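## Task

Scene 1: carry the foam block from the desk onto the top of the low shelf labelled STORAGE. The block must rest there by itself at the end, not held by the robot. The robot must not tip over or finish leaning.

## Robot and tools

Robot: a Hello Robot Stretch 4 with one arm. It has an omni-wheel base, a lift sliding up a mast, a telescoping arm that reaches forward, a wrist with yaw, pitch and roll, and a two-finger gripper. It stands about 1.6 m tall; the base edge lies within 0.23 m of the base origin. There are two scenes, each with its own task and random start; the second scene's task arrives in the result of finished_scene for scene 1.

Frames: the base frame sits on the floor below the base centre, x ahead, y to the left, z up. hand_pose is reported in this frame (midpoint between the fingers, 0.015 m behind their tips) and may be slightly wrong. The odometry frame is where the base started in the scene; base_odometry counts wheel turns only, so slip looks like travel. Heading runs -3.142 to 3.142, positive to the left.

execute_actions(actions, cameras): actions is a list holding one action or none (none just returns state and pictures). One action contains "base", "joints", or both, optionally with "pace" and "contact_limits"; or it contains only "end_of_arm". Motions in one action start together. No action runs over 15 s.
- base: exactly one relative move from the base's current spot. translate_m: metres straight ahead (negative backs up), -2 to 2. strafe_m: metres sideways, left positive, -2 to 2. rotate_rad: radians in place, counter-clockwise positive, -3.2 to 3.2. These are offsets, not positions.
- joints: a dict keyed by joint name, each an absolute target. lift_m 0 to 1.2 (metres of lift height); arm_m 0 to 0.55 (metres of extension); wrist_yaw_rad -1.134 to 4.276 (0 straight ahead, positive to the left, 3.14 tucked back, above 3.4 the arm may block it); wrist_pitch_rad -1.117 to 4.259 (0 level, 1.57 pointing down); wrist_roll_rad -1.117 to 4.259 (0 fingers level, positive is clockwise viewed from behind); gripper_m 0 to 0.08 (finger gap in metres). Joint targets out of range get clipped and reported; any other bad value or unknown key rejects the whole call.
- pace: "slow", "default", "fast" or "max" (base up to 0.1/0.3/0.4/0.6 m/s and 1/2/3/4 rad/s; slower when lift is above 0.2).
- contact_limits: only {"arm_m": value}, 0 (gentlest) to 0.75 (firmest), default 0.5; the arm halts on contact beyond it.
- end_of_arm: "enable_torque" restarts wrist or gripper motors that shut down.
- cameras: list from head_camera, head_left_camera, head_right_camera, wrist_camera, or "all"; omitted/null means all, [] means none.
Anything left out of an action may still be driving toward an earlier target.

wait(seconds): 0 to 10; commands nothing and returns state and pictures. zoom_image(camera, region): region [x0, y0, x1, y1] in pixels of that camera's latest image, at most 504 by 504. read_manual gives only licence text. finished_scene(scene): scene number 1 or 2; ends it for good and reports success. Replying without any tool call ends all remaining scenes.

Cameras: head_camera (top of mast, looking forward and down; turn the base to aim it), head_left_camera and head_right_camera (fisheyes aimed more steeply down, showing base and arm), wrist_camera (behind the fingers, tips near the bottom of its picture).

Results: joint_positions; base_status and joint_status per motion: "done"; "off_target" (resting short of target, maybe still pushing; after a grip it means something is held); "contact_stop_at_<key>" (blocked; that part goes slack); "limit_stop_at_<name>" such as own_body or tilt; "time_out"; "torque_fault" (motor went limp, needs enable_torque). on_its_own reports things not commanded, with "held at" giving a held target. lidar_m: 12 horizontal distances in metres, 30-degree sectors starting straight ahead and going counter-clockwise (4th left, 7th behind, 10th right); "-" means nothing seen or closer than 0.25 m. wrist_depth_mm: a 7 by 7 grid of depths, 100 to 2000 mm. base_tilt in degrees (forward, right). turned_by_wheels versus turned_by_imu differing by over about 0.1 rad signals a bump or slip. motor_effort in percent with the action's peak in brackets; wheel efforts positive mean turning right.

Useful order: unfold first with lift_m 0.4 and wrist_yaw_rad 0 together, look, drive to the desk, open the gripper wider than the object, approach, close below the object's width, lift, drive to the correct shelf (read the sign), lower the object onto its top, open, retract, then end the scene.

Avoid: driving or turning with over 1 kg held and arm_m above 0.2, especially at fast paces (tip risk); hard steady pushes or pulls with the gripper high; pressing the gripper into things during base or arm moves (wrist torque fault); gripper effort staying over about 50 from 0 (gripper shuts off and may drop the load); tilted-up plus rolled wrist poses (self-collision stops); leaning over 6 degrees, which freezes lift, arm and wheels.

Each tool is called by a JSON object that holds its "op" and its "data", one argument or row to a line.

## Session

I'll start by looking at the current state and camera images.

{"op": "execute_actions", "data": {
  "actions": []
}}

Scene clock: 0.00 s.
base_odometry: x=+0.000 y=+0.000 heading=+0.000 (m, m, rad; odometry frame)
turned_by_wheels: +0.000 (rad since the last result)
turned_by_imu: +0.000 (rad since the last result)
base_tilt: forward=+0.1 right=-0.5 (deg)
lidar_m: 0.69 0.74 1.13 2.06 0.79 0.59 0.58 0.64 0.88 0.84 0.92 1.12
base_status: not commanded
joint_positions: lift_m=+0.161 arm_m=+0.001 wrist_yaw_rad=+3.176 wrist_pitch_rad=+0.020 wrist_roll_rad=-0.014 gripper_m=+0.040
joint_status: not commanded
motor_effort: lift_m=+19 arm_m=-1 wrist_yaw_rad=-2 wrist_pitch_rad=-9 wrist_roll_rad=-2 gripper_m=+0 wheel_0=+1 wheel_1=+0 wheel_2=+0 (%)
hand_pose: x=-0.0440 y=+0.0801 z=+0.3354 quat_wxyz=(-0.017, -0.010, -0.007, +1.000) (m; base frame)
wrist_depth_mm: - 137 137 715 683 661 640 / - 107 137 715 691 668 647 / - 112 139 715 707 668 640 / - 141 176 732 707 676 661 / 206 809 768 732 707 691 661 / 216 809 768 750 167 683 661 / 214 831 101 750 131 - 661
pictures: head_camera, head_left_camera, head_right_camera, wrist_camera
Images, in order (width x height): head_camera 420x560, head_left_camera 420x672, head_right_camera 420x672, wrist_camera 616x392.

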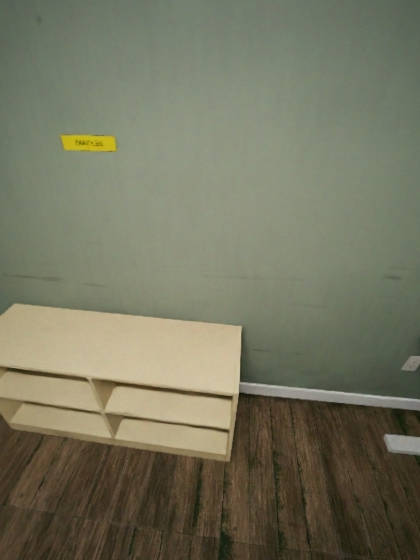

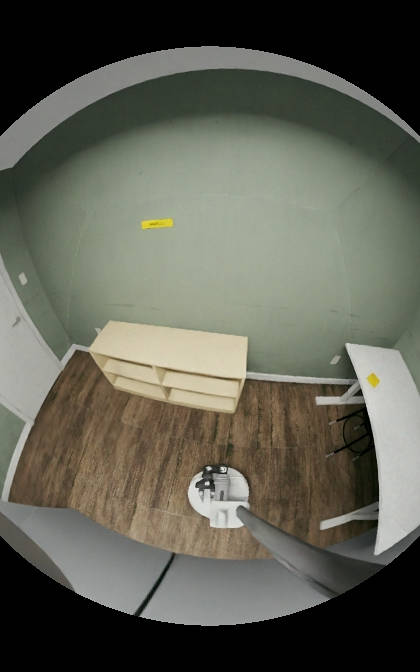

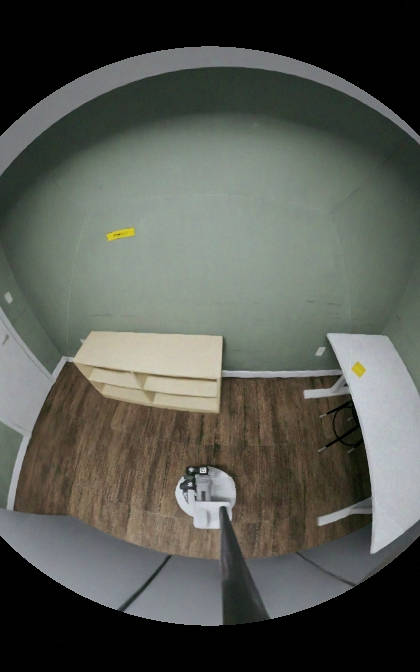

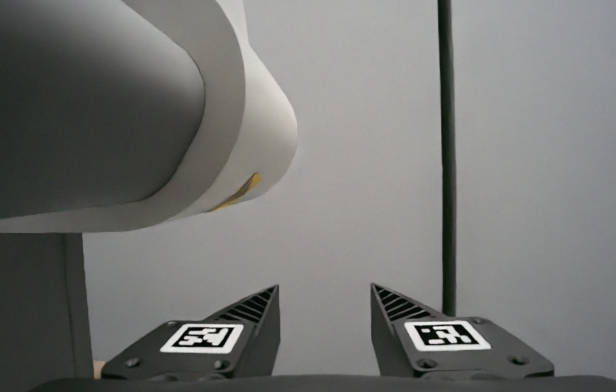

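{"op": "zoom_image", "data": {
  "camera": "head_camera",
  "region": [40, 120, 140, 170]
}}

{"op": "zoom_image", "data": {
  "camera": "head_right_camera",
  "region": [290, 320, 420, 560]
}}

{"op": "zoom_image", "data": {
  "camera": "head_left_camera",
  "region": [0, 200, 130, 520]
}}

Region (40, 120, 140, 170) of head_camera's 420x560 image, scaled by 5.040, with more detail than that image has.

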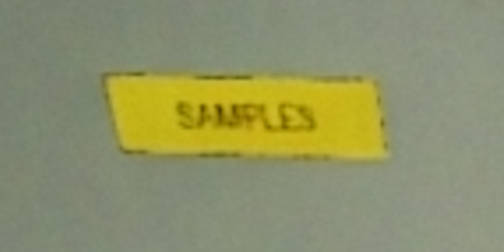

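Region (290, 320, 420, 560) of head_right_camera's 420x672 image, scaled by 2.100, with more detail than that image has; it fills the left 273 columns of this view, and the rest is white.

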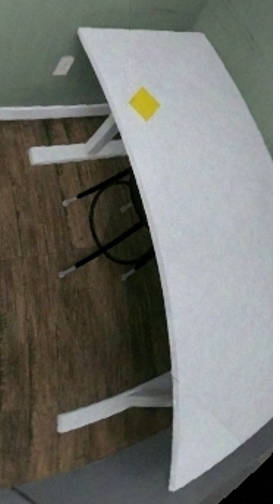

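Region (0, 200, 130, 520) of head_left_camera's 420x672 image, scaled by 1.575, with more detail than that image has; it fills the left 205 columns of this view, and the rest is white.

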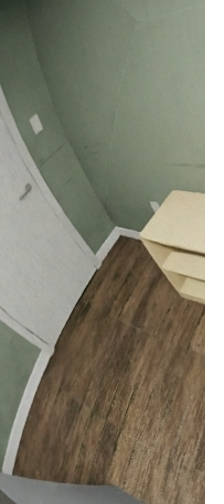

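{"op": "execute_actions", "data": {
  "actions": [
    {"base": {"rotate_rad": -1.4}, "pace": "fast"}
  ]
}}

Scene clock: 5.60 s.
base_odometry: x=+0.000 y=+0.000 heading=-1.401 (m, m, rad; odometry frame)
turned_by_wheels: -1.401 (rad since the last result)
turned_by_imu: -1.376 (rad since the last result)
base_tilt: forward=+0.0 right=-0.4 (deg)
lidar_m: 0.85 0.98 0.69 0.70 0.83 2.07 1.27 0.72 0.58 0.58 0.71 0.84
base_status: done
joint_positions: lift_m=+0.161 arm_m=+0.001 wrist_yaw_rad=+3.176 wrist_pitch_rad=+0.020 wrist_roll_rad=-0.014 gripper_m=+0.040
joint_status: not commanded
motor_effort: lift_m=+19(19) arm_m=-1(1) wrist_yaw_rad=-2(1) wrist_pitch_rad=-9(9) wrist_roll_rad=-2(2) gripper_m=+1(3) wheel_0=-1(7) wheel_1=-2(11) wheel_2=-3(8) (%)
hand_pose: x=-0.0440 y=+0.0801 z=+0.3354 quat_wxyz=(-0.017, -0.010, -0.007, +1.000) (m; base frame)
wrist_depth_mm: - 138 137 - - 1983 1863 / - 107 137 - - - 1863 / - 112 139 - - - 1921 / - 141 176 - - - 1921 / 206 960 1336 - - 1921 1863 / 216 946 1118 1182 167 1118 1078 / 214 842 101 878 131 - 809
pictures: head_camera, head_left_camera, head_right_camera, wrist_camera
camera_calibration (this result's frames):
wrist_camera: T_world_to_cam=[[-0.0747351, 0.996773, -0.0293054, -0.0644988], [0.0626263, -0.0246381, -0.997733, 0.396535], [-0.995235, -0.076401, -0.0605829, 0.136763], [0, 0, 0, 1]] pos_world=[0.106458, 0.0845094, 0.402031]
Images, in order (width x height): head_camera 420x560, head_left_camera 420x672, head_right_camera 420x672, wrist_camera 616x392.

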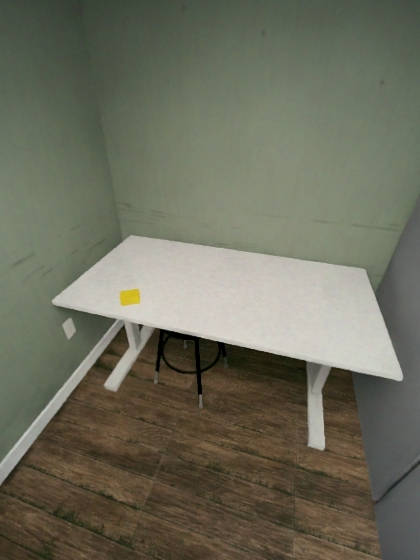

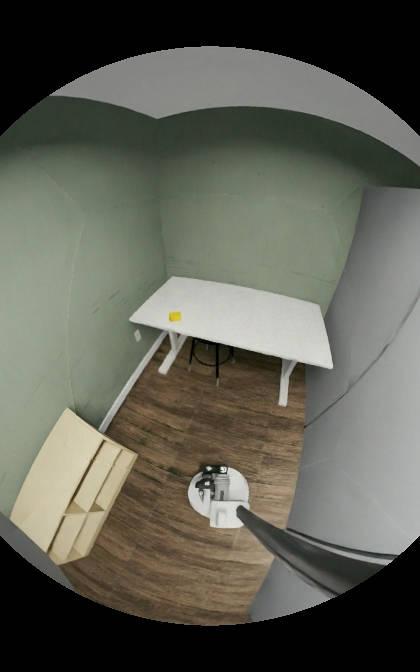

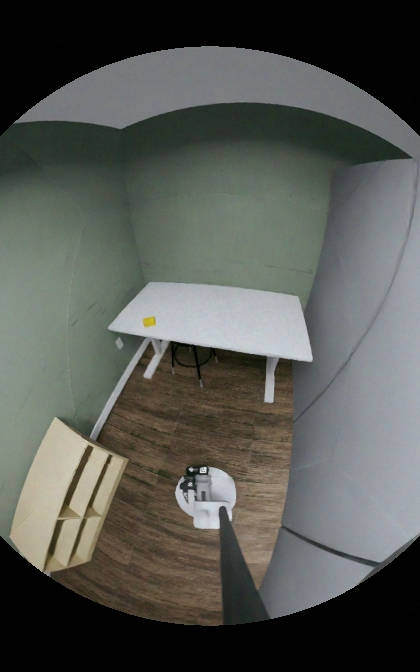

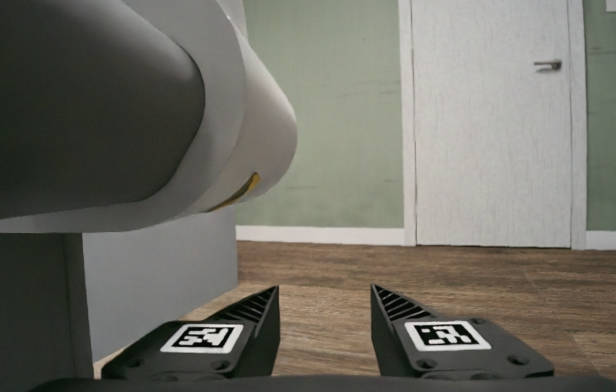

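{"op": "zoom_image", "data": {
  "camera": "head_camera",
  "region": [90, 270, 170, 330]
}}

Region (90, 270, 170, 330) of head_camera's 420x560 image, scaled by 6.300, with more detail than that image has; it fills the top 378 rows of this view, and the rest is white.

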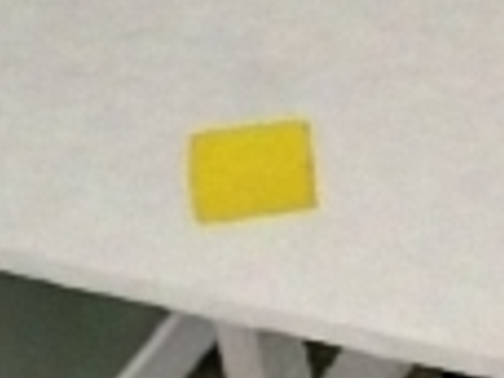

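{"op": "execute_actions", "data": {
  "actions": [
    {"base": {"rotate_rad": 0.335}, "joints": {"lift_m": 0.93, "wrist_yaw_rad": 1.47, "gripper_m": 0.08}, "pace": "fast"}
  ],
  "cameras": ["head_camera"]
}}

Scene clock: 43.17 s.
base_odometry: x=+0.000 y=+0.000 heading=-1.065 (m, m, rad; odometry frame)
turned_by_wheels: +0.336 (rad since the last result)
turned_by_imu: +0.332 (rad since the last result)
base_tilt: forward=+0.1 right=-0.5 (deg)
lidar_m: 0.90 1.13 0.69 0.74 1.10 2.06 0.80 0.61 0.58 0.65 0.88 0.84
base_status: done
joint_positions: lift_m=+0.930 arm_m=+0.001 wrist_yaw_rad=+1.470 wrist_pitch_rad=+0.020 wrist_roll_rad=-0.014 gripper_m=+0.080
joint_status: all done
motor_effort: lift_m=+22(27) arm_m=-1(1) wrist_yaw_rad=-3(6) wrist_pitch_rad=-9(9) wrist_roll_rad=-1(1) gripper_m=+2(2) wheel_0=+2(7) wheel_1=+2(6) wheel_2=+3(8) (%)
hand_pose: x=+0.2798 y=+0.2028 z=+1.1037 quat_wxyz=(+0.742, -0.012, +0.003, +0.671) (m; base frame)
wrist_depth_mm: 1863 1464 1281 1098 960 842 768 / 1921 1537 1255 1060 960 854 768 / 1921 1537 1255 1098 960 854 788 / 1921 1537 1255 1118 976 866 788 / 1983 1576 1336 1118 976 878 788 / - 1576 167 1160 991 140 788 / - - 145 1138 991 112 -
pictures: head_camera
Images, in order (width x height): head_camera 420x560.

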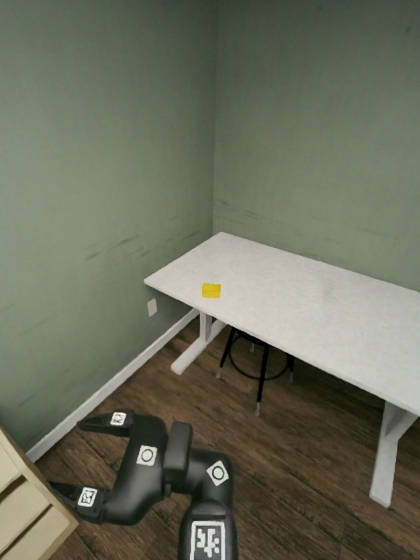

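{"op": "execute_actions", "data": {
  "actions": [
    {"base": {"translate_m": 0.455}, "joints": {"arm_m": 0.45, "wrist_pitch_rad": 1.57}, "pace": "fast"}
  ],
  "cameras": ["head_camera", "wrist_camera"]
}}

Scene clock: 47.13 s.
base_odometry: x=+0.221 y=-0.398 heading=-1.065 (m, m, rad; odometry frame)
turned_by_wheels: +0.000 (rad since the last result)
turned_by_imu: +0.000 (rad since the last result)
base_tilt: forward=+0.0 right=-0.4 (deg)
lidar_m: 0.51 0.77 0.83 0.54 0.70 2.45 1.16 0.88 0.86 0.67 0.48 0.47
base_status: done
joint_positions: lift_m=+0.930 arm_m=+0.449 wrist_yaw_rad=+1.470 wrist_pitch_rad=+1.570 wrist_roll_rad=-0.014 gripper_m=+0.080
joint_status: all done
motor_effort: lift_m=+22(22) arm_m=+4(6) wrist_yaw_rad=-2(3) wrist_pitch_rad=-1(8) wrist_roll_rad=+0(1) gripper_m=+3(2) wheel_0=-1(6) wheel_1=+0(5) wheel_2=+2(11) (%)
hand_pose: x=+0.7071 y=-0.0086 z=+0.8953 quat_wxyz=(+0.521, -0.478, +0.521, +0.478) (m; base frame)
wrist_depth_mm: 1098 1078 1060 324 319 314 314 / 1098 1078 1098 324 320 315 314 / 1098 1078 1078 325 322 317 314 / 878 1078 334 327 322 320 315 / 891 960 332 283 324 320 317 / 904 1098 167 330 327 140 320 / - - 145 334 327 112 -
pictures: head_camera, wrist_camera
camera_calibration (this result's frames):
wrist_camera: T_world_to_cam=[[0.990813, -0.128761, -0.0413499, -0.655882], [-0.127097, -0.991058, 0.0406336, 0.102211], [-0.0462122, -0.0350048, -0.998318, 1.0803], [0, 0, 0, 1]] pos_world=[0.71277, 0.0546601, 1.04721]
Images, in order (width x height): head_camera 420x560, wrist_camera 616x392.

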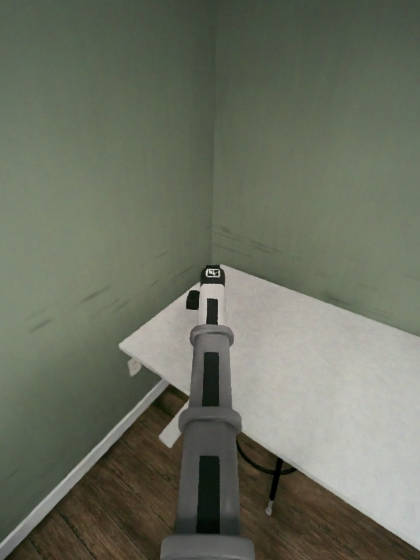

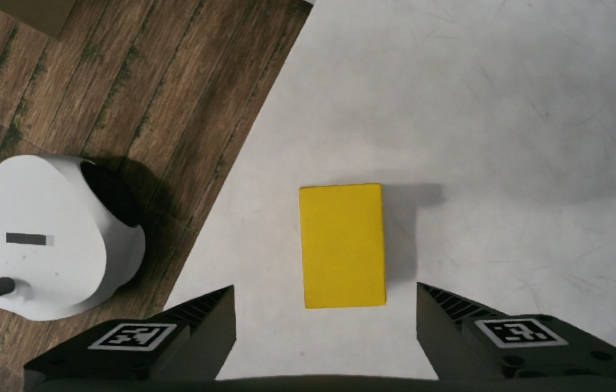

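{"op": "execute_actions", "data": {
  "actions": [
    {"joints": {"arm_m": 0.462, "wrist_yaw_rad": 1.515, "lift_m": 0.835}, "pace": "fast"}
  ],
  "cameras": ["wrist_camera"]
}}

Scene clock: 62.30 s.
base_odometry: x=+0.221 y=-0.398 heading=-1.065 (m, m, rad; odometry frame)
turned_by_wheels: +0.000 (rad since the last result)
turned_by_imu: +0.001 (rad since the last result)
base_tilt: forward=+0.0 right=-0.4 (deg)
lidar_m: 0.51 0.73 0.84 0.54 0.69 2.43 1.14 0.88 0.85 0.65 0.48 0.46
base_status: not commanded
joint_positions: lift_m=+0.835 arm_m=+0.461 wrist_yaw_rad=+1.515 wrist_pitch_rad=+1.570 wrist_roll_rad=-0.014 gripper_m=+0.080
joint_status: all done
motor_effort: lift_m=+16(16) arm_m=+5(6) wrist_yaw_rad=-1(3) wrist_pitch_rad=-1(1) wrist_roll_rad=-1(1) gripper_m=+1(2) wheel_0=-1(1) wheel_1=+0(0) wheel_2=+2(3) (%)
hand_pose: x=+0.7194 y=-0.0047 z=+0.8008 quat_wxyz=(+0.511, -0.489, +0.510, +0.490) (m; base frame)
wrist_depth_mm: 991 991 960 228 224 223 220 / 991 991 976 229 227 224 222 / 991 976 234 231 227 225 223 / 788 976 234 212 228 225 224 / 788 820 236 187 229 227 225 / 820 239 167 188 187 140 226 / - - 145 189 187 112 -
pictures: wrist_camera
camera_calibration (this result's frames):
wrist_camera: T_world_to_cam=[[0.995576, -0.0843788, -0.0413458, -0.674627], [-0.0826992, -0.99574, 0.0407789, 0.0793587], [-0.0446105, -0.0371793, -0.998312, 0.985464], [0, 0, 0, 1]] pos_world=[0.722168, 0.0587351, 0.952672]
Images, in order (width x height): wrist_camera 616x392.

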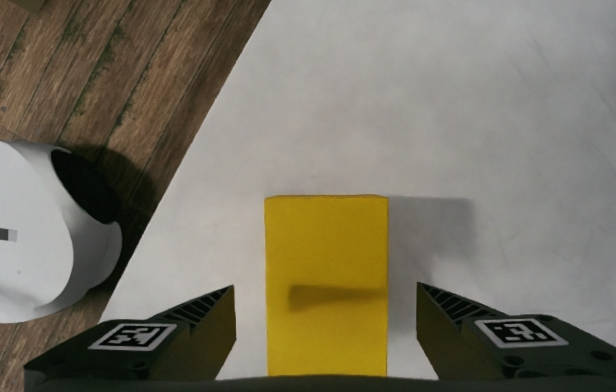

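{"op": "execute_actions", "data": {
  "actions": [
    {"joints": {"lift_m": 0.781}}
  ],
  "cameras": ["wrist_camera"]
}}

{"op": "execute_actions", "data": {
  "actions": [
    {"joints": {"gripper_m": 0.045}}
  ],
  "cameras": ["wrist_camera"]
}}

Scene clock: 65.73 s.
base_odometry: x=+0.221 y=-0.398 heading=-1.065 (m, m, rad; odometry frame)
turned_by_wheels: +0.000 (rad since the last result)
turned_by_imu: +0.001 (rad since the last result)
base_tilt: forward=+0.1 right=-0.4 (deg)
lidar_m: 0.50 0.74 0.83 0.53 0.72 2.44 1.17 0.86 0.83 0.63 0.49 0.47
base_status: not commanded
joint_positions: lift_m=+0.781 arm_m=+0.461 wrist_yaw_rad=+1.515 wrist_pitch_rad=+1.570 wrist_roll_rad=-0.014 gripper_m=+0.080
joint_status: all done
motor_effort: lift_m=+16(15) arm_m=+5(5) wrist_yaw_rad=-1(2) wrist_pitch_rad=-1(2) wrist_roll_rad=+0(0) gripper_m=+2(0) wheel_0=-1(1) wheel_1=+0(0) wheel_2=+3(2) (%)
hand_pose: x=+0.7194 y=-0.0047 z=+0.7468 quat_wxyz=(+0.511, -0.489, +0.510, +0.490) (m; base frame)
wrist_depth_mm: 917 917 177 175 173 171 - / 931 904 178 176 174 171 170 / 946 931 178 177 175 172 171 / 723 181 180 176 175 173 172 / 723 183 180 132 131 174 172 / 732 183 142 133 132 140 173 / - - 135 134 132 112 -
pictures: wrist_camera
camera_calibration (this result's frames):
wrist_camera: T_world_to_cam=[[0.995576, -0.0843787, -0.0413458, -0.676861], [-0.0826991, -0.99574, 0.0407789, 0.0815601], [-0.0446105, -0.0371793, -0.998312, 0.931571], [0, 0, 0, 1]] pos_world=[0.722169, 0.0587351, 0.898687]
Images, in order (width x height): wrist_camera 616x392.

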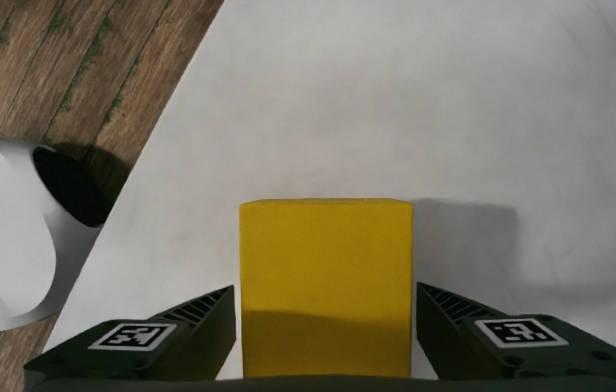

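Scene clock: 66.77 s.
base_odometry: x=+0.221 y=-0.398 heading=-1.065 (m, m, rad; odometry frame)
turned_by_wheels: +0.000 (rad since the last result)
turned_by_imu: +0.000 (rad since the last result)
base_tilt: forward=+0.1 right=-0.4 (deg)
lidar_m: 0.51 0.73 0.85 0.54 0.71 2.44 1.15 0.87 0.86 0.66 0.48 0.47
base_status: not commanded
joint_positions: lift_m=+0.781 arm_m=+0.461 wrist_yaw_rad=+1.515 wrist_pitch_rad=+1.570 wrist_roll_rad=-0.014 gripper_m=+0.058
joint_status: gripper_m off_target (ended at +0.058, target +0.045)
on_its_own: gripper_m is held at +0.053, not at your +0.045, by its contact guard: the fingers met something
motor_effort: lift_m=+16(16) arm_m=+5(5) wrist_yaw_rad=-1(1) wrist_pitch_rad=-1(1) wrist_roll_rad=-1(1) gripper_m=-37(38) wheel_0=-1(1) wheel_1=+0(0) wheel_2=+2(2) (%)
hand_pose: x=+0.7194 y=-0.0047 z=+0.7468 quat_wxyz=(+0.511, -0.489, +0.510, +0.490) (m; base frame)
wrist_depth_mm: 931 917 177 175 173 171 - / 946 931 178 175 173 171 170 / 946 931 178 176 174 172 171 / 741 181 180 176 174 173 172 / 732 182 180 132 131 174 172 / 732 183 135 133 132 174 173 / 187 - 122 134 132 - -
pictures: wrist_camera
camera_calibration (this result's frames):
wrist_camera: T_world_to_cam=[[0.995576, -0.0843696, -0.0413458, -0.676861], [-0.08269, -0.995741, 0.0407788, 0.0815543], [-0.0446102, -0.0371795, -0.998312, 0.931571], [0, 0, 0, 1]] pos_world=[0.722168, 0.0587358, 0.898687]
Images, in order (width x height): wrist_camera 616x392.

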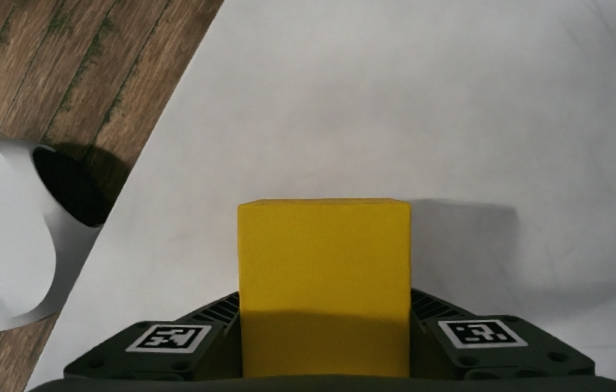

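{"op": "execute_actions", "data": {
  "actions": [
    {"base": {"rotate_rad": -2.2}, "joints": {"lift_m": 0.84, "arm_m": 0.0}, "pace": "fast"}
  ]
}}

Scene clock: 97.53 s.
base_odometry: x=+0.221 y=-0.398 heading=+3.018 (m, m, rad; odometry frame)
turned_by_wheels: -2.200 (rad since the last result)
turned_by_imu: -2.163 (rad since the last result)
base_tilt: forward=+0.2 right=-0.4 (deg)
lidar_m: 0.83 0.73 0.52 0.45 0.47 0.66 0.85 0.55 0.63 1.56 1.28 0.90
base_status: done
joint_positions: lift_m=+0.840 arm_m=+0.001 wrist_yaw_rad=+1.515 wrist_pitch_rad=+1.571 wrist_roll_rad=-0.014 gripper_m=+0.058
joint_status: all done
on_its_own: gripper_m is held at +0.053, not at your +0.045, by its contact guard: the fingers met something
motor_effort: lift_m=+22(21) arm_m=-5(6) wrist_yaw_rad=-1(0) wrist_pitch_rad=-3(4) wrist_roll_rad=-2(2) gripper_m=-38(36) wheel_0=+1(7) wheel_1=+2(8) wheel_2=-1(8) (%)
hand_pose: x=+0.2594 y=-0.0049 z=+0.8054 quat_wxyz=(+0.510, -0.489, +0.510, +0.489) (m; base frame)
wrist_depth_mm: 991 991 976 976 946 931 917 / 1008 991 976 946 946 931 931 / 1008 991 759 976 960 931 946 / 1008 768 759 759 960 976 931 / 1025 778 759 132 131 960 931 / 778 661 135 133 132 946 946 / 878 - 122 134 132 - -
pictures: head_camera, head_left_camera, head_right_camera, wrist_camera
camera_calibration (this result's frames):
wrist_camera: T_world_to_cam=[[0.995572, -0.0844257, -0.0413252, -0.21659], [-0.0827146, -0.995709, 0.0414999, 0.0404073], [-0.0446516, -0.0378979, -0.998284, 0.969471], [0, 0, 0, 1]] pos_world=[0.262262, 0.058689, 0.957179]
Images, in order (width x height): head_camera 420x560, head_left_camera 420x672, head_right_camera 420x672, wrist_camera 616x392.

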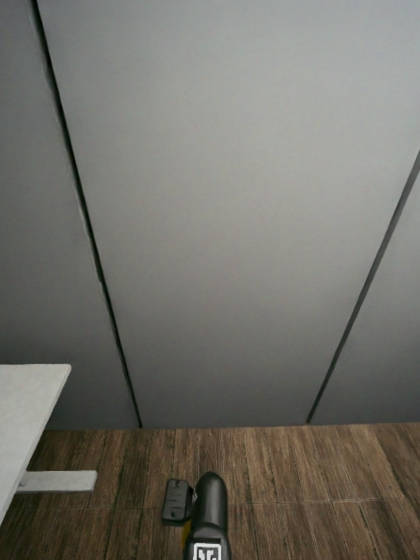

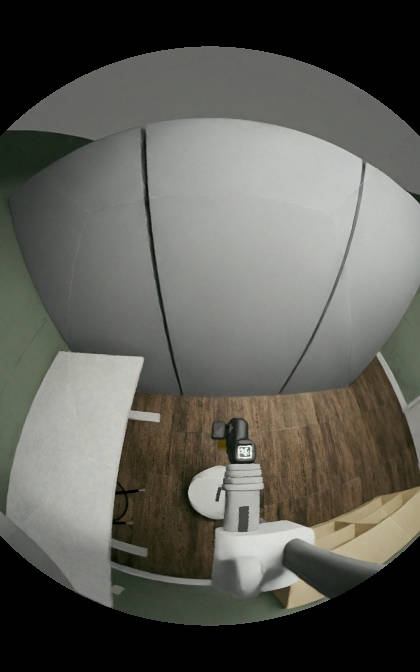

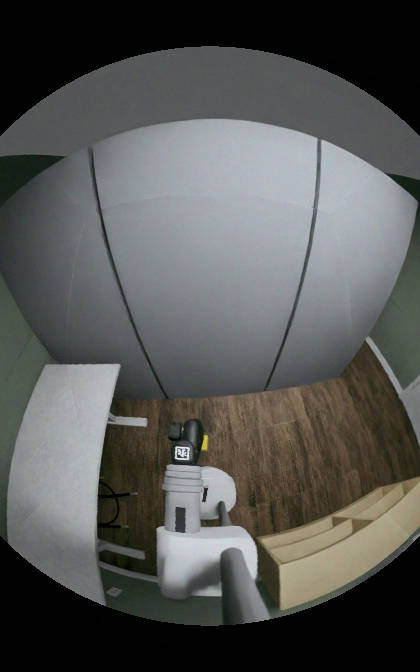

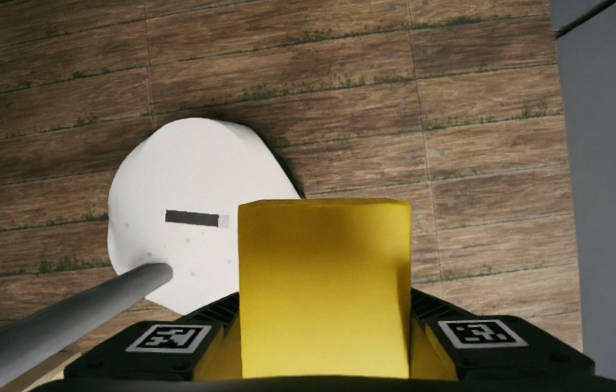

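{"op": "execute_actions", "data": {
  "actions": [
    {"base": {"strafe_m": -1.98}, "joints": {"lift_m": 0.4}, "pace": "max"}
  ]
}}

Scene clock: 110.60 s.
base_odometry: x=+0.464 y=+1.567 heading=+3.018 (m, m, rad; odometry frame)
turned_by_wheels: +0.000 (rad since the last result)
turned_by_imu: -0.004 (rad since the last result)
base_tilt: forward=+0.1 right=-0.4 (deg)
lidar_m: 1.64 1.07 1.28 2.44 0.55 0.59 0.75 0.76 0.48 0.47 0.48 0.63
base_status: done
joint_positions: lift_m=+0.400 arm_m=+0.001 wrist_yaw_rad=+1.515 wrist_pitch_rad=+1.570 wrist_roll_rad=-0.014 gripper_m=+0.058
joint_status: all done
on_its_own: gripper_m is held at +0.053, not at your +0.045, by its contact guard: the fingers met something
motor_effort: lift_m=+17(17) arm_m=-5(5) wrist_yaw_rad=-2(2) wrist_pitch_rad=-3(3) wrist_roll_rad=-2(1) gripper_m=-38(38) wheel_0=-2(10) wheel_1=+2(10) wheel_2=-1(1) (%)
hand_pose: x=+0.2594 y=-0.0048 z=+0.3657 quat_wxyz=(+0.510, -0.489, +0.510, +0.490) (m; base frame)
wrist_depth_mm: 535 525 521 512 508 504 500 / 314 315 521 517 512 508 500 / 314 310 373 521 517 508 500 / 317 312 312 521 512 512 504 / 317 315 310 133 131 512 508 / 320 315 135 133 132 508 508 / 322 - 122 134 132 - -
pictures: head_camera, head_left_camera, head_right_camera, wrist_camera
camera_calibration (this result's frames):
wrist_camera: T_world_to_cam=[[0.99559, -0.0842117, -0.0413293, -0.234715], [-0.0825068, -0.995732, 0.0413583, 0.0586941], [-0.0446357, -0.037766, -0.998289, 0.530601], [0, 0, 0, 1]] pos_world=[0.262206, 0.0587165, 0.517565]
Images, in order (width x height): head_camera 420x560, head_left_camera 420x672, head_right_camera 420x672, wrist_camera 616x392.

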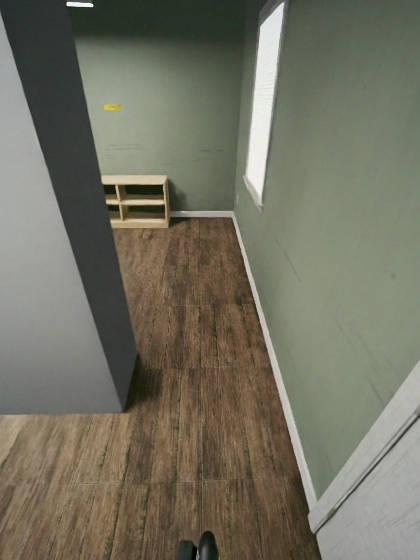

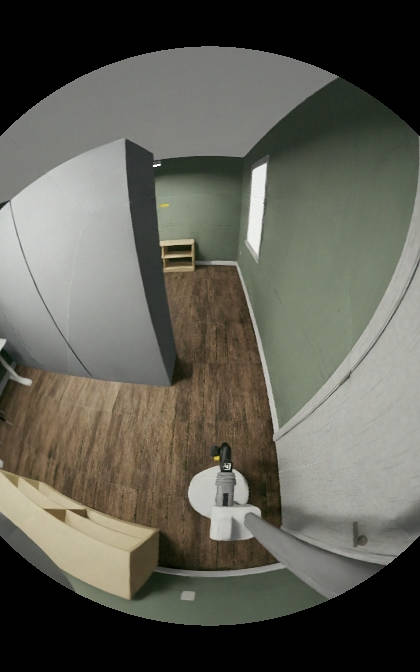

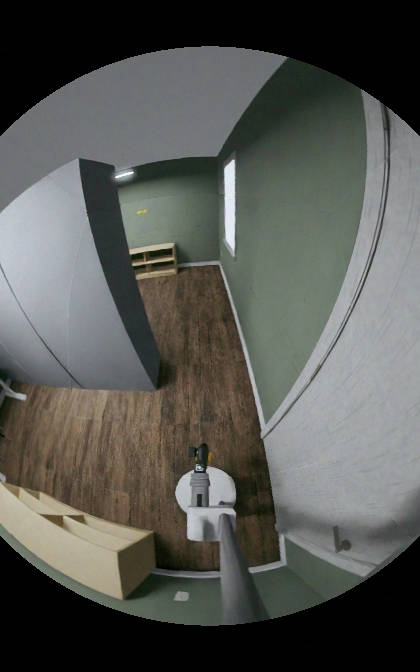

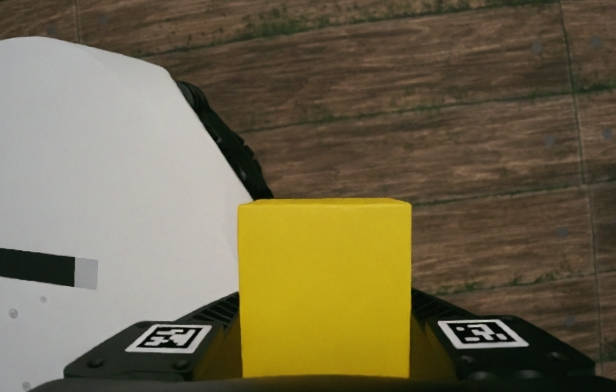

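{"op": "zoom_image", "data": {
  "camera": "head_camera",
  "region": [90, 90, 150, 125]
}}

{"op": "zoom_image", "data": {
  "camera": "head_camera",
  "region": [80, 150, 260, 260]
}}

Region (90, 90, 150, 125) of head_camera's 420x560 image, scaled by 8.400, with more detail than that image has; it fills the top 294 rows of this view, and the rest is white.

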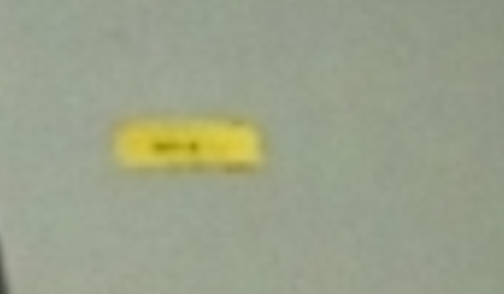

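Region (80, 150, 260, 260) of head_camera's 420x560 image, scaled by 2.800, with more detail than that image has.

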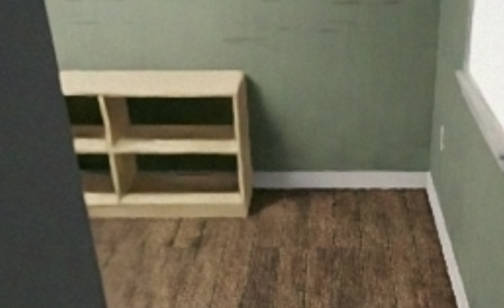

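{"op": "execute_actions", "data": {
  "actions": [
    {"base": {"translate_m": 2.0}, "pace": "max"}
  ]
}}

Scene clock: 131.47 s.
base_odometry: x=-1.521 y=+1.813 heading=+3.018 (m, m, rad; odometry frame)
turned_by_wheels: +0.000 (rad since the last result)
turned_by_imu: -0.002 (rad since the last result)
base_tilt: forward=+0.0 right=-0.5 (deg)
lidar_m: 1.25 1.68 2.17 2.96 0.86 0.79 1.95 0.60 0.40 0.37 0.38 0.49
base_status: done
joint_positions: lift_m=+0.400 arm_m=+0.001 wrist_yaw_rad=+1.515 wrist_pitch_rad=+1.570 wrist_roll_rad=-0.014 gripper_m=+0.058
joint_status: not commanded
on_its_own: gripper_m is held at +0.053, not at your +0.045, by its contact guard: the fingers met something
motor_effort: lift_m=+17(17) arm_m=-5(4) wrist_yaw_rad=-2(2) wrist_pitch_rad=-3(3) wrist_roll_rad=-3(2) gripper_m=-38(38) wheel_0=+0(8) wheel_1=+1(11) wheel_2=+2(13) (%)
hand_pose: x=+0.2594 y=-0.0048 z=+0.3657 quat_wxyz=(+0.510, -0.489, +0.510, +0.490) (m; base frame)
wrist_depth_mm: 530 530 525 517 512 500 496 / 312 315 521 517 508 504 500 / 314 312 379 521 521 508 504 / 317 314 315 521 517 512 504 / 317 314 312 132 131 512 508 / 319 315 134 133 132 517 512 / 322 - 122 134 132 - -
pictures: head_camera, head_left_camera, head_right_camera, wrist_camera
camera_calibration (this result's frames):
wrist_camera: T_world_to_cam=[[0.99559, -0.0842121, -0.0413293, -0.234712], [-0.0825072, -0.995732, 0.0413584, 0.0586939], [-0.0446358, -0.0377661, -0.998289, 0.530598], [0, 0, 0, 1]] pos_world=[0.262203, 0.0587164, 0.517562]
Images, in order (width x height): head_camera 420x560, head_left_camera 420x672, head_right_camera 420x672, wrist_camera 616x392.

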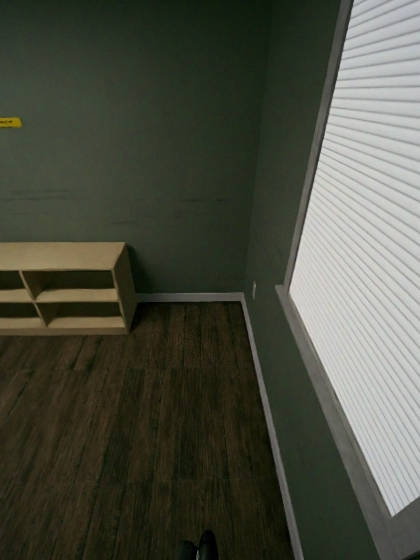

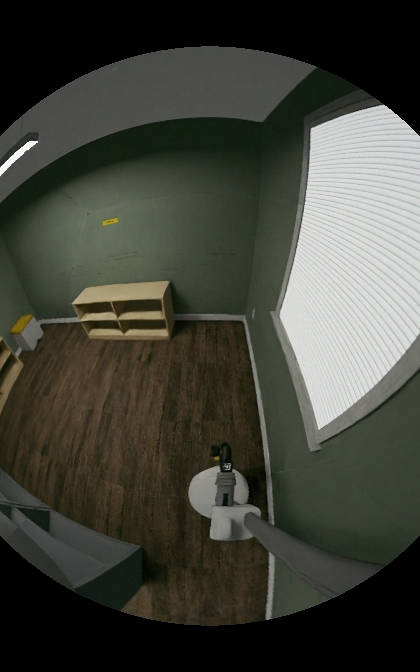

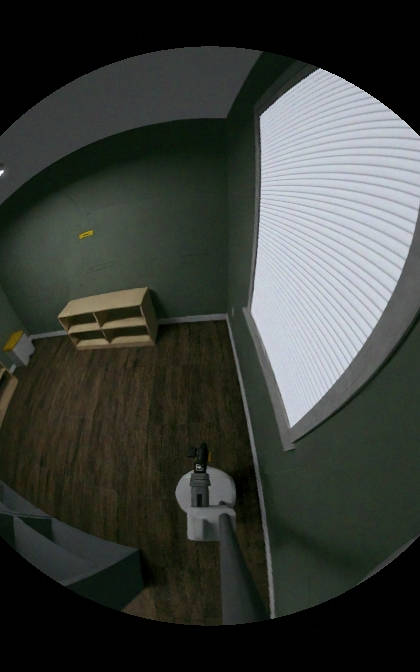

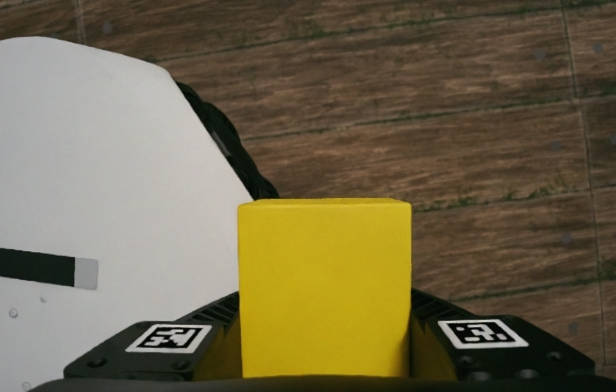

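{"op": "zoom_image", "data": {
  "camera": "head_camera",
  "region": [0, 105, 50, 140]
}}

{"op": "zoom_image", "data": {
  "camera": "head_left_camera",
  "region": [85, 205, 135, 240]
}}

{"op": "zoom_image", "data": {
  "camera": "head_left_camera",
  "region": [0, 200, 120, 440]
}}

Region (0, 105, 50, 140) of head_camera's 420x560 image, scaled by 10.080, with more detail than that image has; it fills the top 353 rows of this view, and the rest is white.

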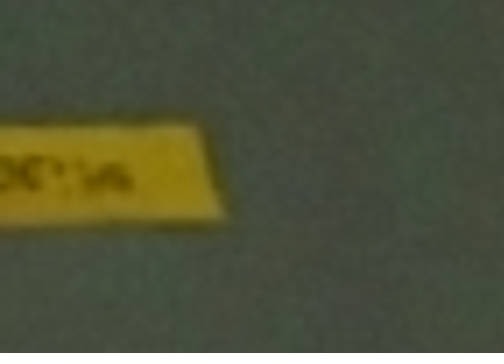

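Region (85, 205, 135, 240) of head_left_camera's 420x672 image, scaled by 10.080, with more detail than that image has; it fills the top 353 rows of this view, and the rest is white.

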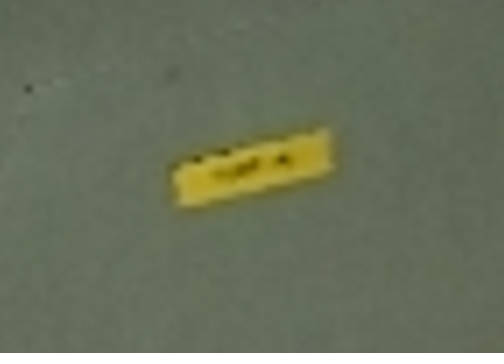

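Region (0, 200, 120, 440) of head_left_camera's 420x672 image, scaled by 2.100, with more detail than that image has.

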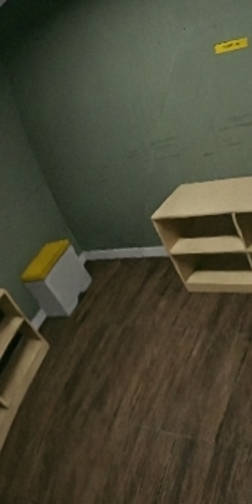

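{"op": "execute_actions", "data": {
  "actions": [
    {"base": {"rotate_rad": 0.66}, "pace": "max"}
  ],
  "cameras": ["head_camera", "head_left_camera"]
}}

Scene clock: 148.60 s.
base_odometry: x=-1.521 y=+1.813 heading=-2.605 (m, m, rad; odometry frame)
turned_by_wheels: +0.660 (rad since the last result)
turned_by_imu: +0.651 (rad since the last result)
base_tilt: forward=+0.0 right=-0.4 (deg)
lidar_m: 1.72 3.04 1.70 0.79 0.85 1.20 0.52 0.39 0.37 0.38 0.56 1.70
base_status: done
joint_positions: lift_m=+0.400 arm_m=+0.001 wrist_yaw_rad=+1.515 wrist_pitch_rad=+1.570 wrist_roll_rad=-0.014 gripper_m=+0.058
joint_status: not commanded
on_its_own: gripper_m is held at +0.053, not at your +0.045, by its contact guard: the fingers met something
motor_effort: lift_m=+17(17) arm_m=-4(5) wrist_yaw_rad=-2(3) wrist_pitch_rad=-2(3) wrist_roll_rad=-1(0) gripper_m=-39(36) wheel_0=+0(7) wheel_1=+1(7) wheel_2=+2(9) (%)
hand_pose: x=+0.2594 y=-0.0048 z=+0.3657 quat_wxyz=(+0.510, -0.489, +0.510, +0.490) (m; base frame)
wrist_depth_mm: 535 521 517 517 512 508 496 / 314 317 521 517 517 504 500 / 314 310 366 521 512 508 504 / 317 310 314 517 512 512 504 / 319 312 312 132 131 512 508 / 319 317 134 133 132 508 512 / 322 - 123 134 132 - -
pictures: head_camera, head_left_camera
Images, in order (width x height): head_camera 420x560, head_left_camera 420x672.

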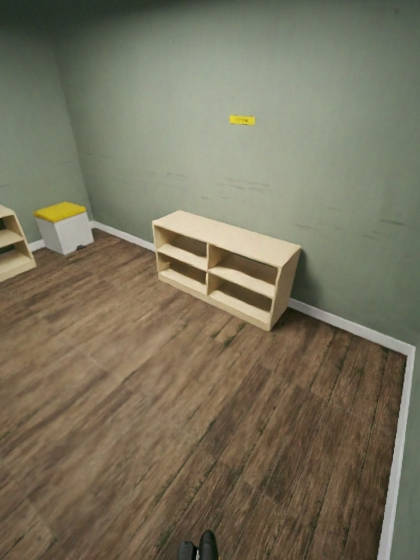

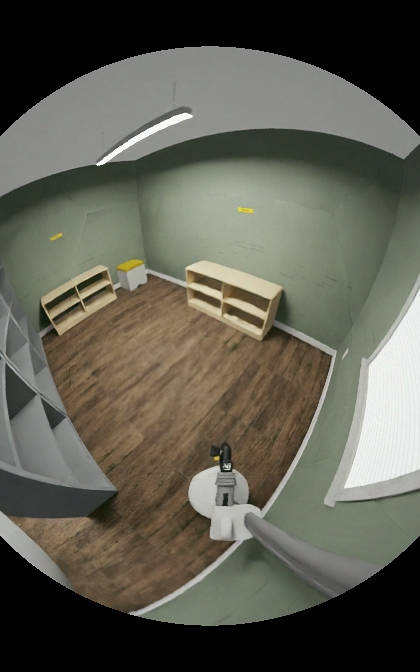

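{"op": "zoom_image", "data": {
  "camera": "head_camera",
  "region": [220, 105, 265, 135]
}}

{"op": "zoom_image", "data": {
  "camera": "head_left_camera",
  "region": [35, 222, 80, 252]
}}

Region (220, 105, 265, 135) of head_camera's 420x560 image, scaled by 11.200, with more detail than that image has.

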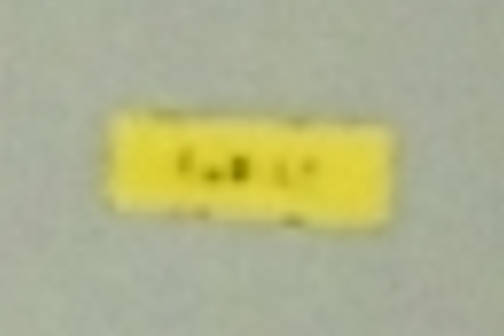

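Region (35, 222, 80, 252) of head_left_camera's 420x672 image, scaled by 11.200, with more detail than that image has.

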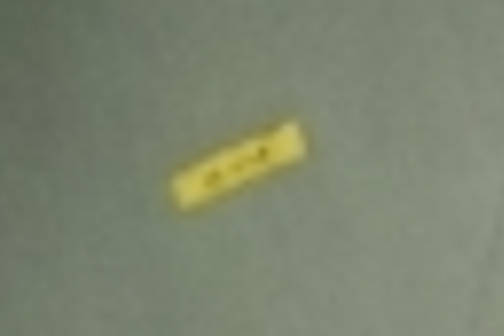

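{"op": "execute_actions", "data": {
  "actions": [
    {"base": {"translate_m": 1.45}, "joints": {"lift_m": 0.74, "arm_m": 0.5}, "pace": "max"}
  ]
}}

Scene clock: 158.73 s.
base_odometry: x=-2.767 y=+1.071 heading=-2.605 (m, m, rad; odometry frame)
turned_by_wheels: +0.000 (rad since the last result)
turned_by_imu: -0.001 (rad since the last result)
base_tilt: forward=+0.2 right=-0.5 (deg)
lidar_m: 0.44 0.65 2.11 2.32 1.79 1.74 1.59 1.19 1.18 1.07 0.40 0.39
base_status: done
joint_positions: lift_m=+0.740 arm_m=+0.499 wrist_yaw_rad=+1.515 wrist_pitch_rad=+1.570 wrist_roll_rad=-0.014 gripper_m=+0.058
joint_status: all done
on_its_own: gripper_m is held at +0.053, not at your +0.045, by its contact guard: the fingers met something
motor_effort: lift_m=+21(25) arm_m=+4(6) wrist_yaw_rad=-2(2) wrist_pitch_rad=-2(3) wrist_roll_rad=-1(2) gripper_m=-38(40) wheel_0=+0(8) wheel_1=+0(11) wheel_2=+1(14) (%)
hand_pose: x=+0.7574 y=-0.0048 z=+0.7054 quat_wxyz=(+0.510, -0.489, +0.510, +0.490) (m; base frame)
wrist_depth_mm: 891 248 245 243 240 236 235 / 904 250 247 244 241 238 236 / 255 251 248 246 243 239 236 / 256 252 250 245 243 241 238 / 256 254 251 132 131 241 239 / 258 255 134 133 132 242 241 / 259 - 122 134 132 - -
pictures: head_camera, head_left_camera, head_right_camera, wrist_camera
camera_calibration (this result's frames):
wrist_camera: T_world_to_cam=[[0.995607, -0.0840094, -0.0413348, -0.716489], [-0.0823129, -0.995756, 0.0411652, 0.0857821], [-0.0446176, -0.037582, -0.998297, 0.891912], [0, 0, 0, 1]] pos_world=[0.760198, 0.0587461, 0.857246]
Images, in order (width x height): head_camera 420x560, head_left_camera 420x672, head_right_camera 420x672, wrist_camera 616x392.

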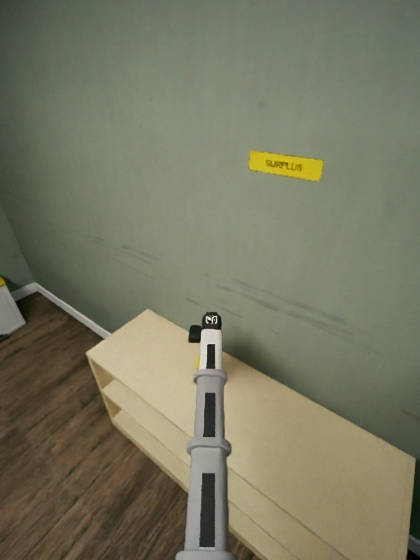

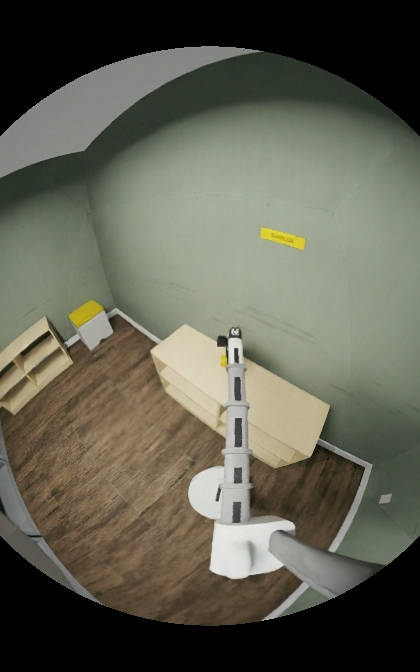

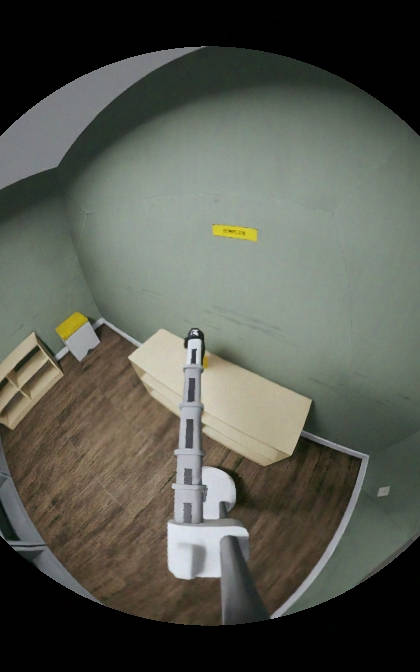

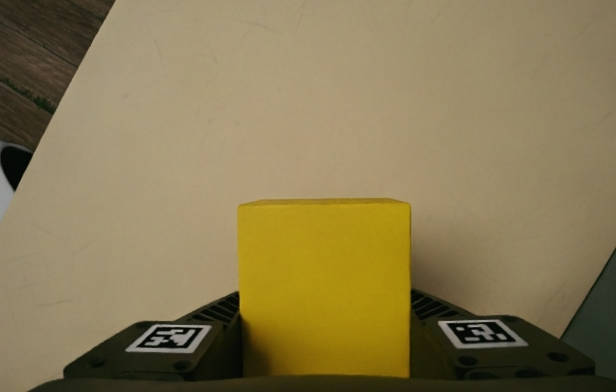

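{"op": "zoom_image", "data": {
  "camera": "head_left_camera",
  "region": [0, 280, 140, 430]
}}

Region (0, 280, 140, 430) of head_left_camera's 420x672 image, scaled by 3.360, with more detail than that image has; it fills the left 470 columns of this view, and the rest is white.

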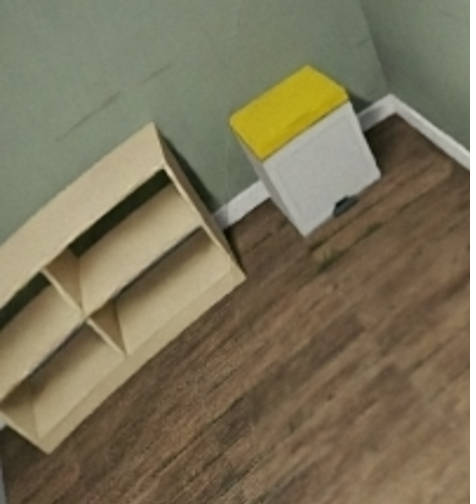

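{"op": "execute_actions", "data": {
  "actions": [
    {"base": {"rotate_rad": 1.245}, "pace": "fast"}
  ],
  "cameras": ["head_camera", "head_left_camera"]
}}

Scene clock: 171.93 s.
base_odometry: x=-2.767 y=+1.071 heading=-1.359 (m, m, rad; odometry frame)
turned_by_wheels: +1.245 (rad since the last result)
turned_by_imu: +1.226 (rad since the last result)
base_tilt: forward=+0.1 right=-0.4 (deg)
lidar_m: 2.16 2.03 1.74 1.76 1.36 1.18 1.20 0.46 0.40 0.39 0.48 0.84
base_status: done
joint_positions: lift_m=+0.740 arm_m=+0.499 wrist_yaw_rad=+1.515 wrist_pitch_rad=+1.570 wrist_roll_rad=-0.014 gripper_m=+0.058
joint_status: not commanded
on_its_own: gripper_m is held at +0.053, not at your +0.045, by its contact guard: the fingers met something
motor_effort: lift_m=+21(21) arm_m=+3(4) wrist_yaw_rad=-3(4) wrist_pitch_rad=-2(3) wrist_roll_rad=+1(1) gripper_m=-36(36) wheel_0=+0(9) wheel_1=+1(7) wheel_2=+2(9) (%)
hand_pose: x=+0.7576 y=-0.0047 z=+0.7054 quat_wxyz=(+0.510, -0.489, +0.510, +0.490) (m; base frame)
wrist_depth_mm: 891 878 866 854 842 831 820 / 891 878 878 866 854 842 831 / 891 891 878 866 854 842 831 / 778 878 866 878 854 854 842 / 750 891 878 132 131 854 854 / 891 891 134 133 132 854 842 / 931 - 122 133 132 - -
pictures: head_camera, head_left_camera
Images, in order (width x height): head_camera 420x560, head_left_camera 420x672.

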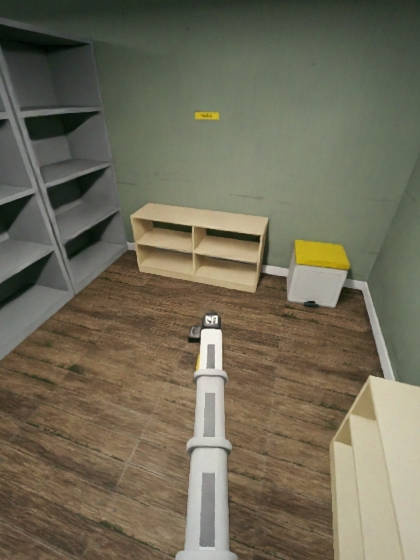

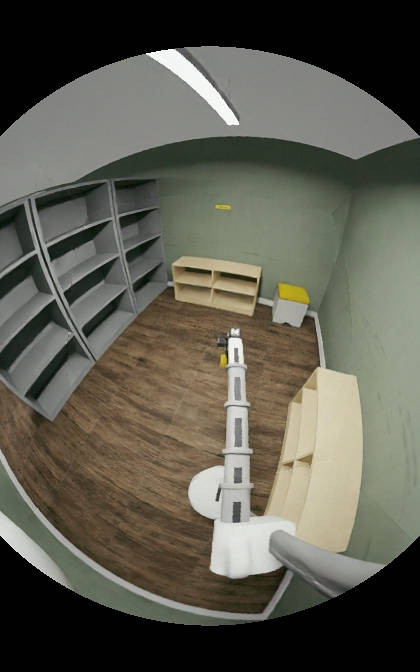

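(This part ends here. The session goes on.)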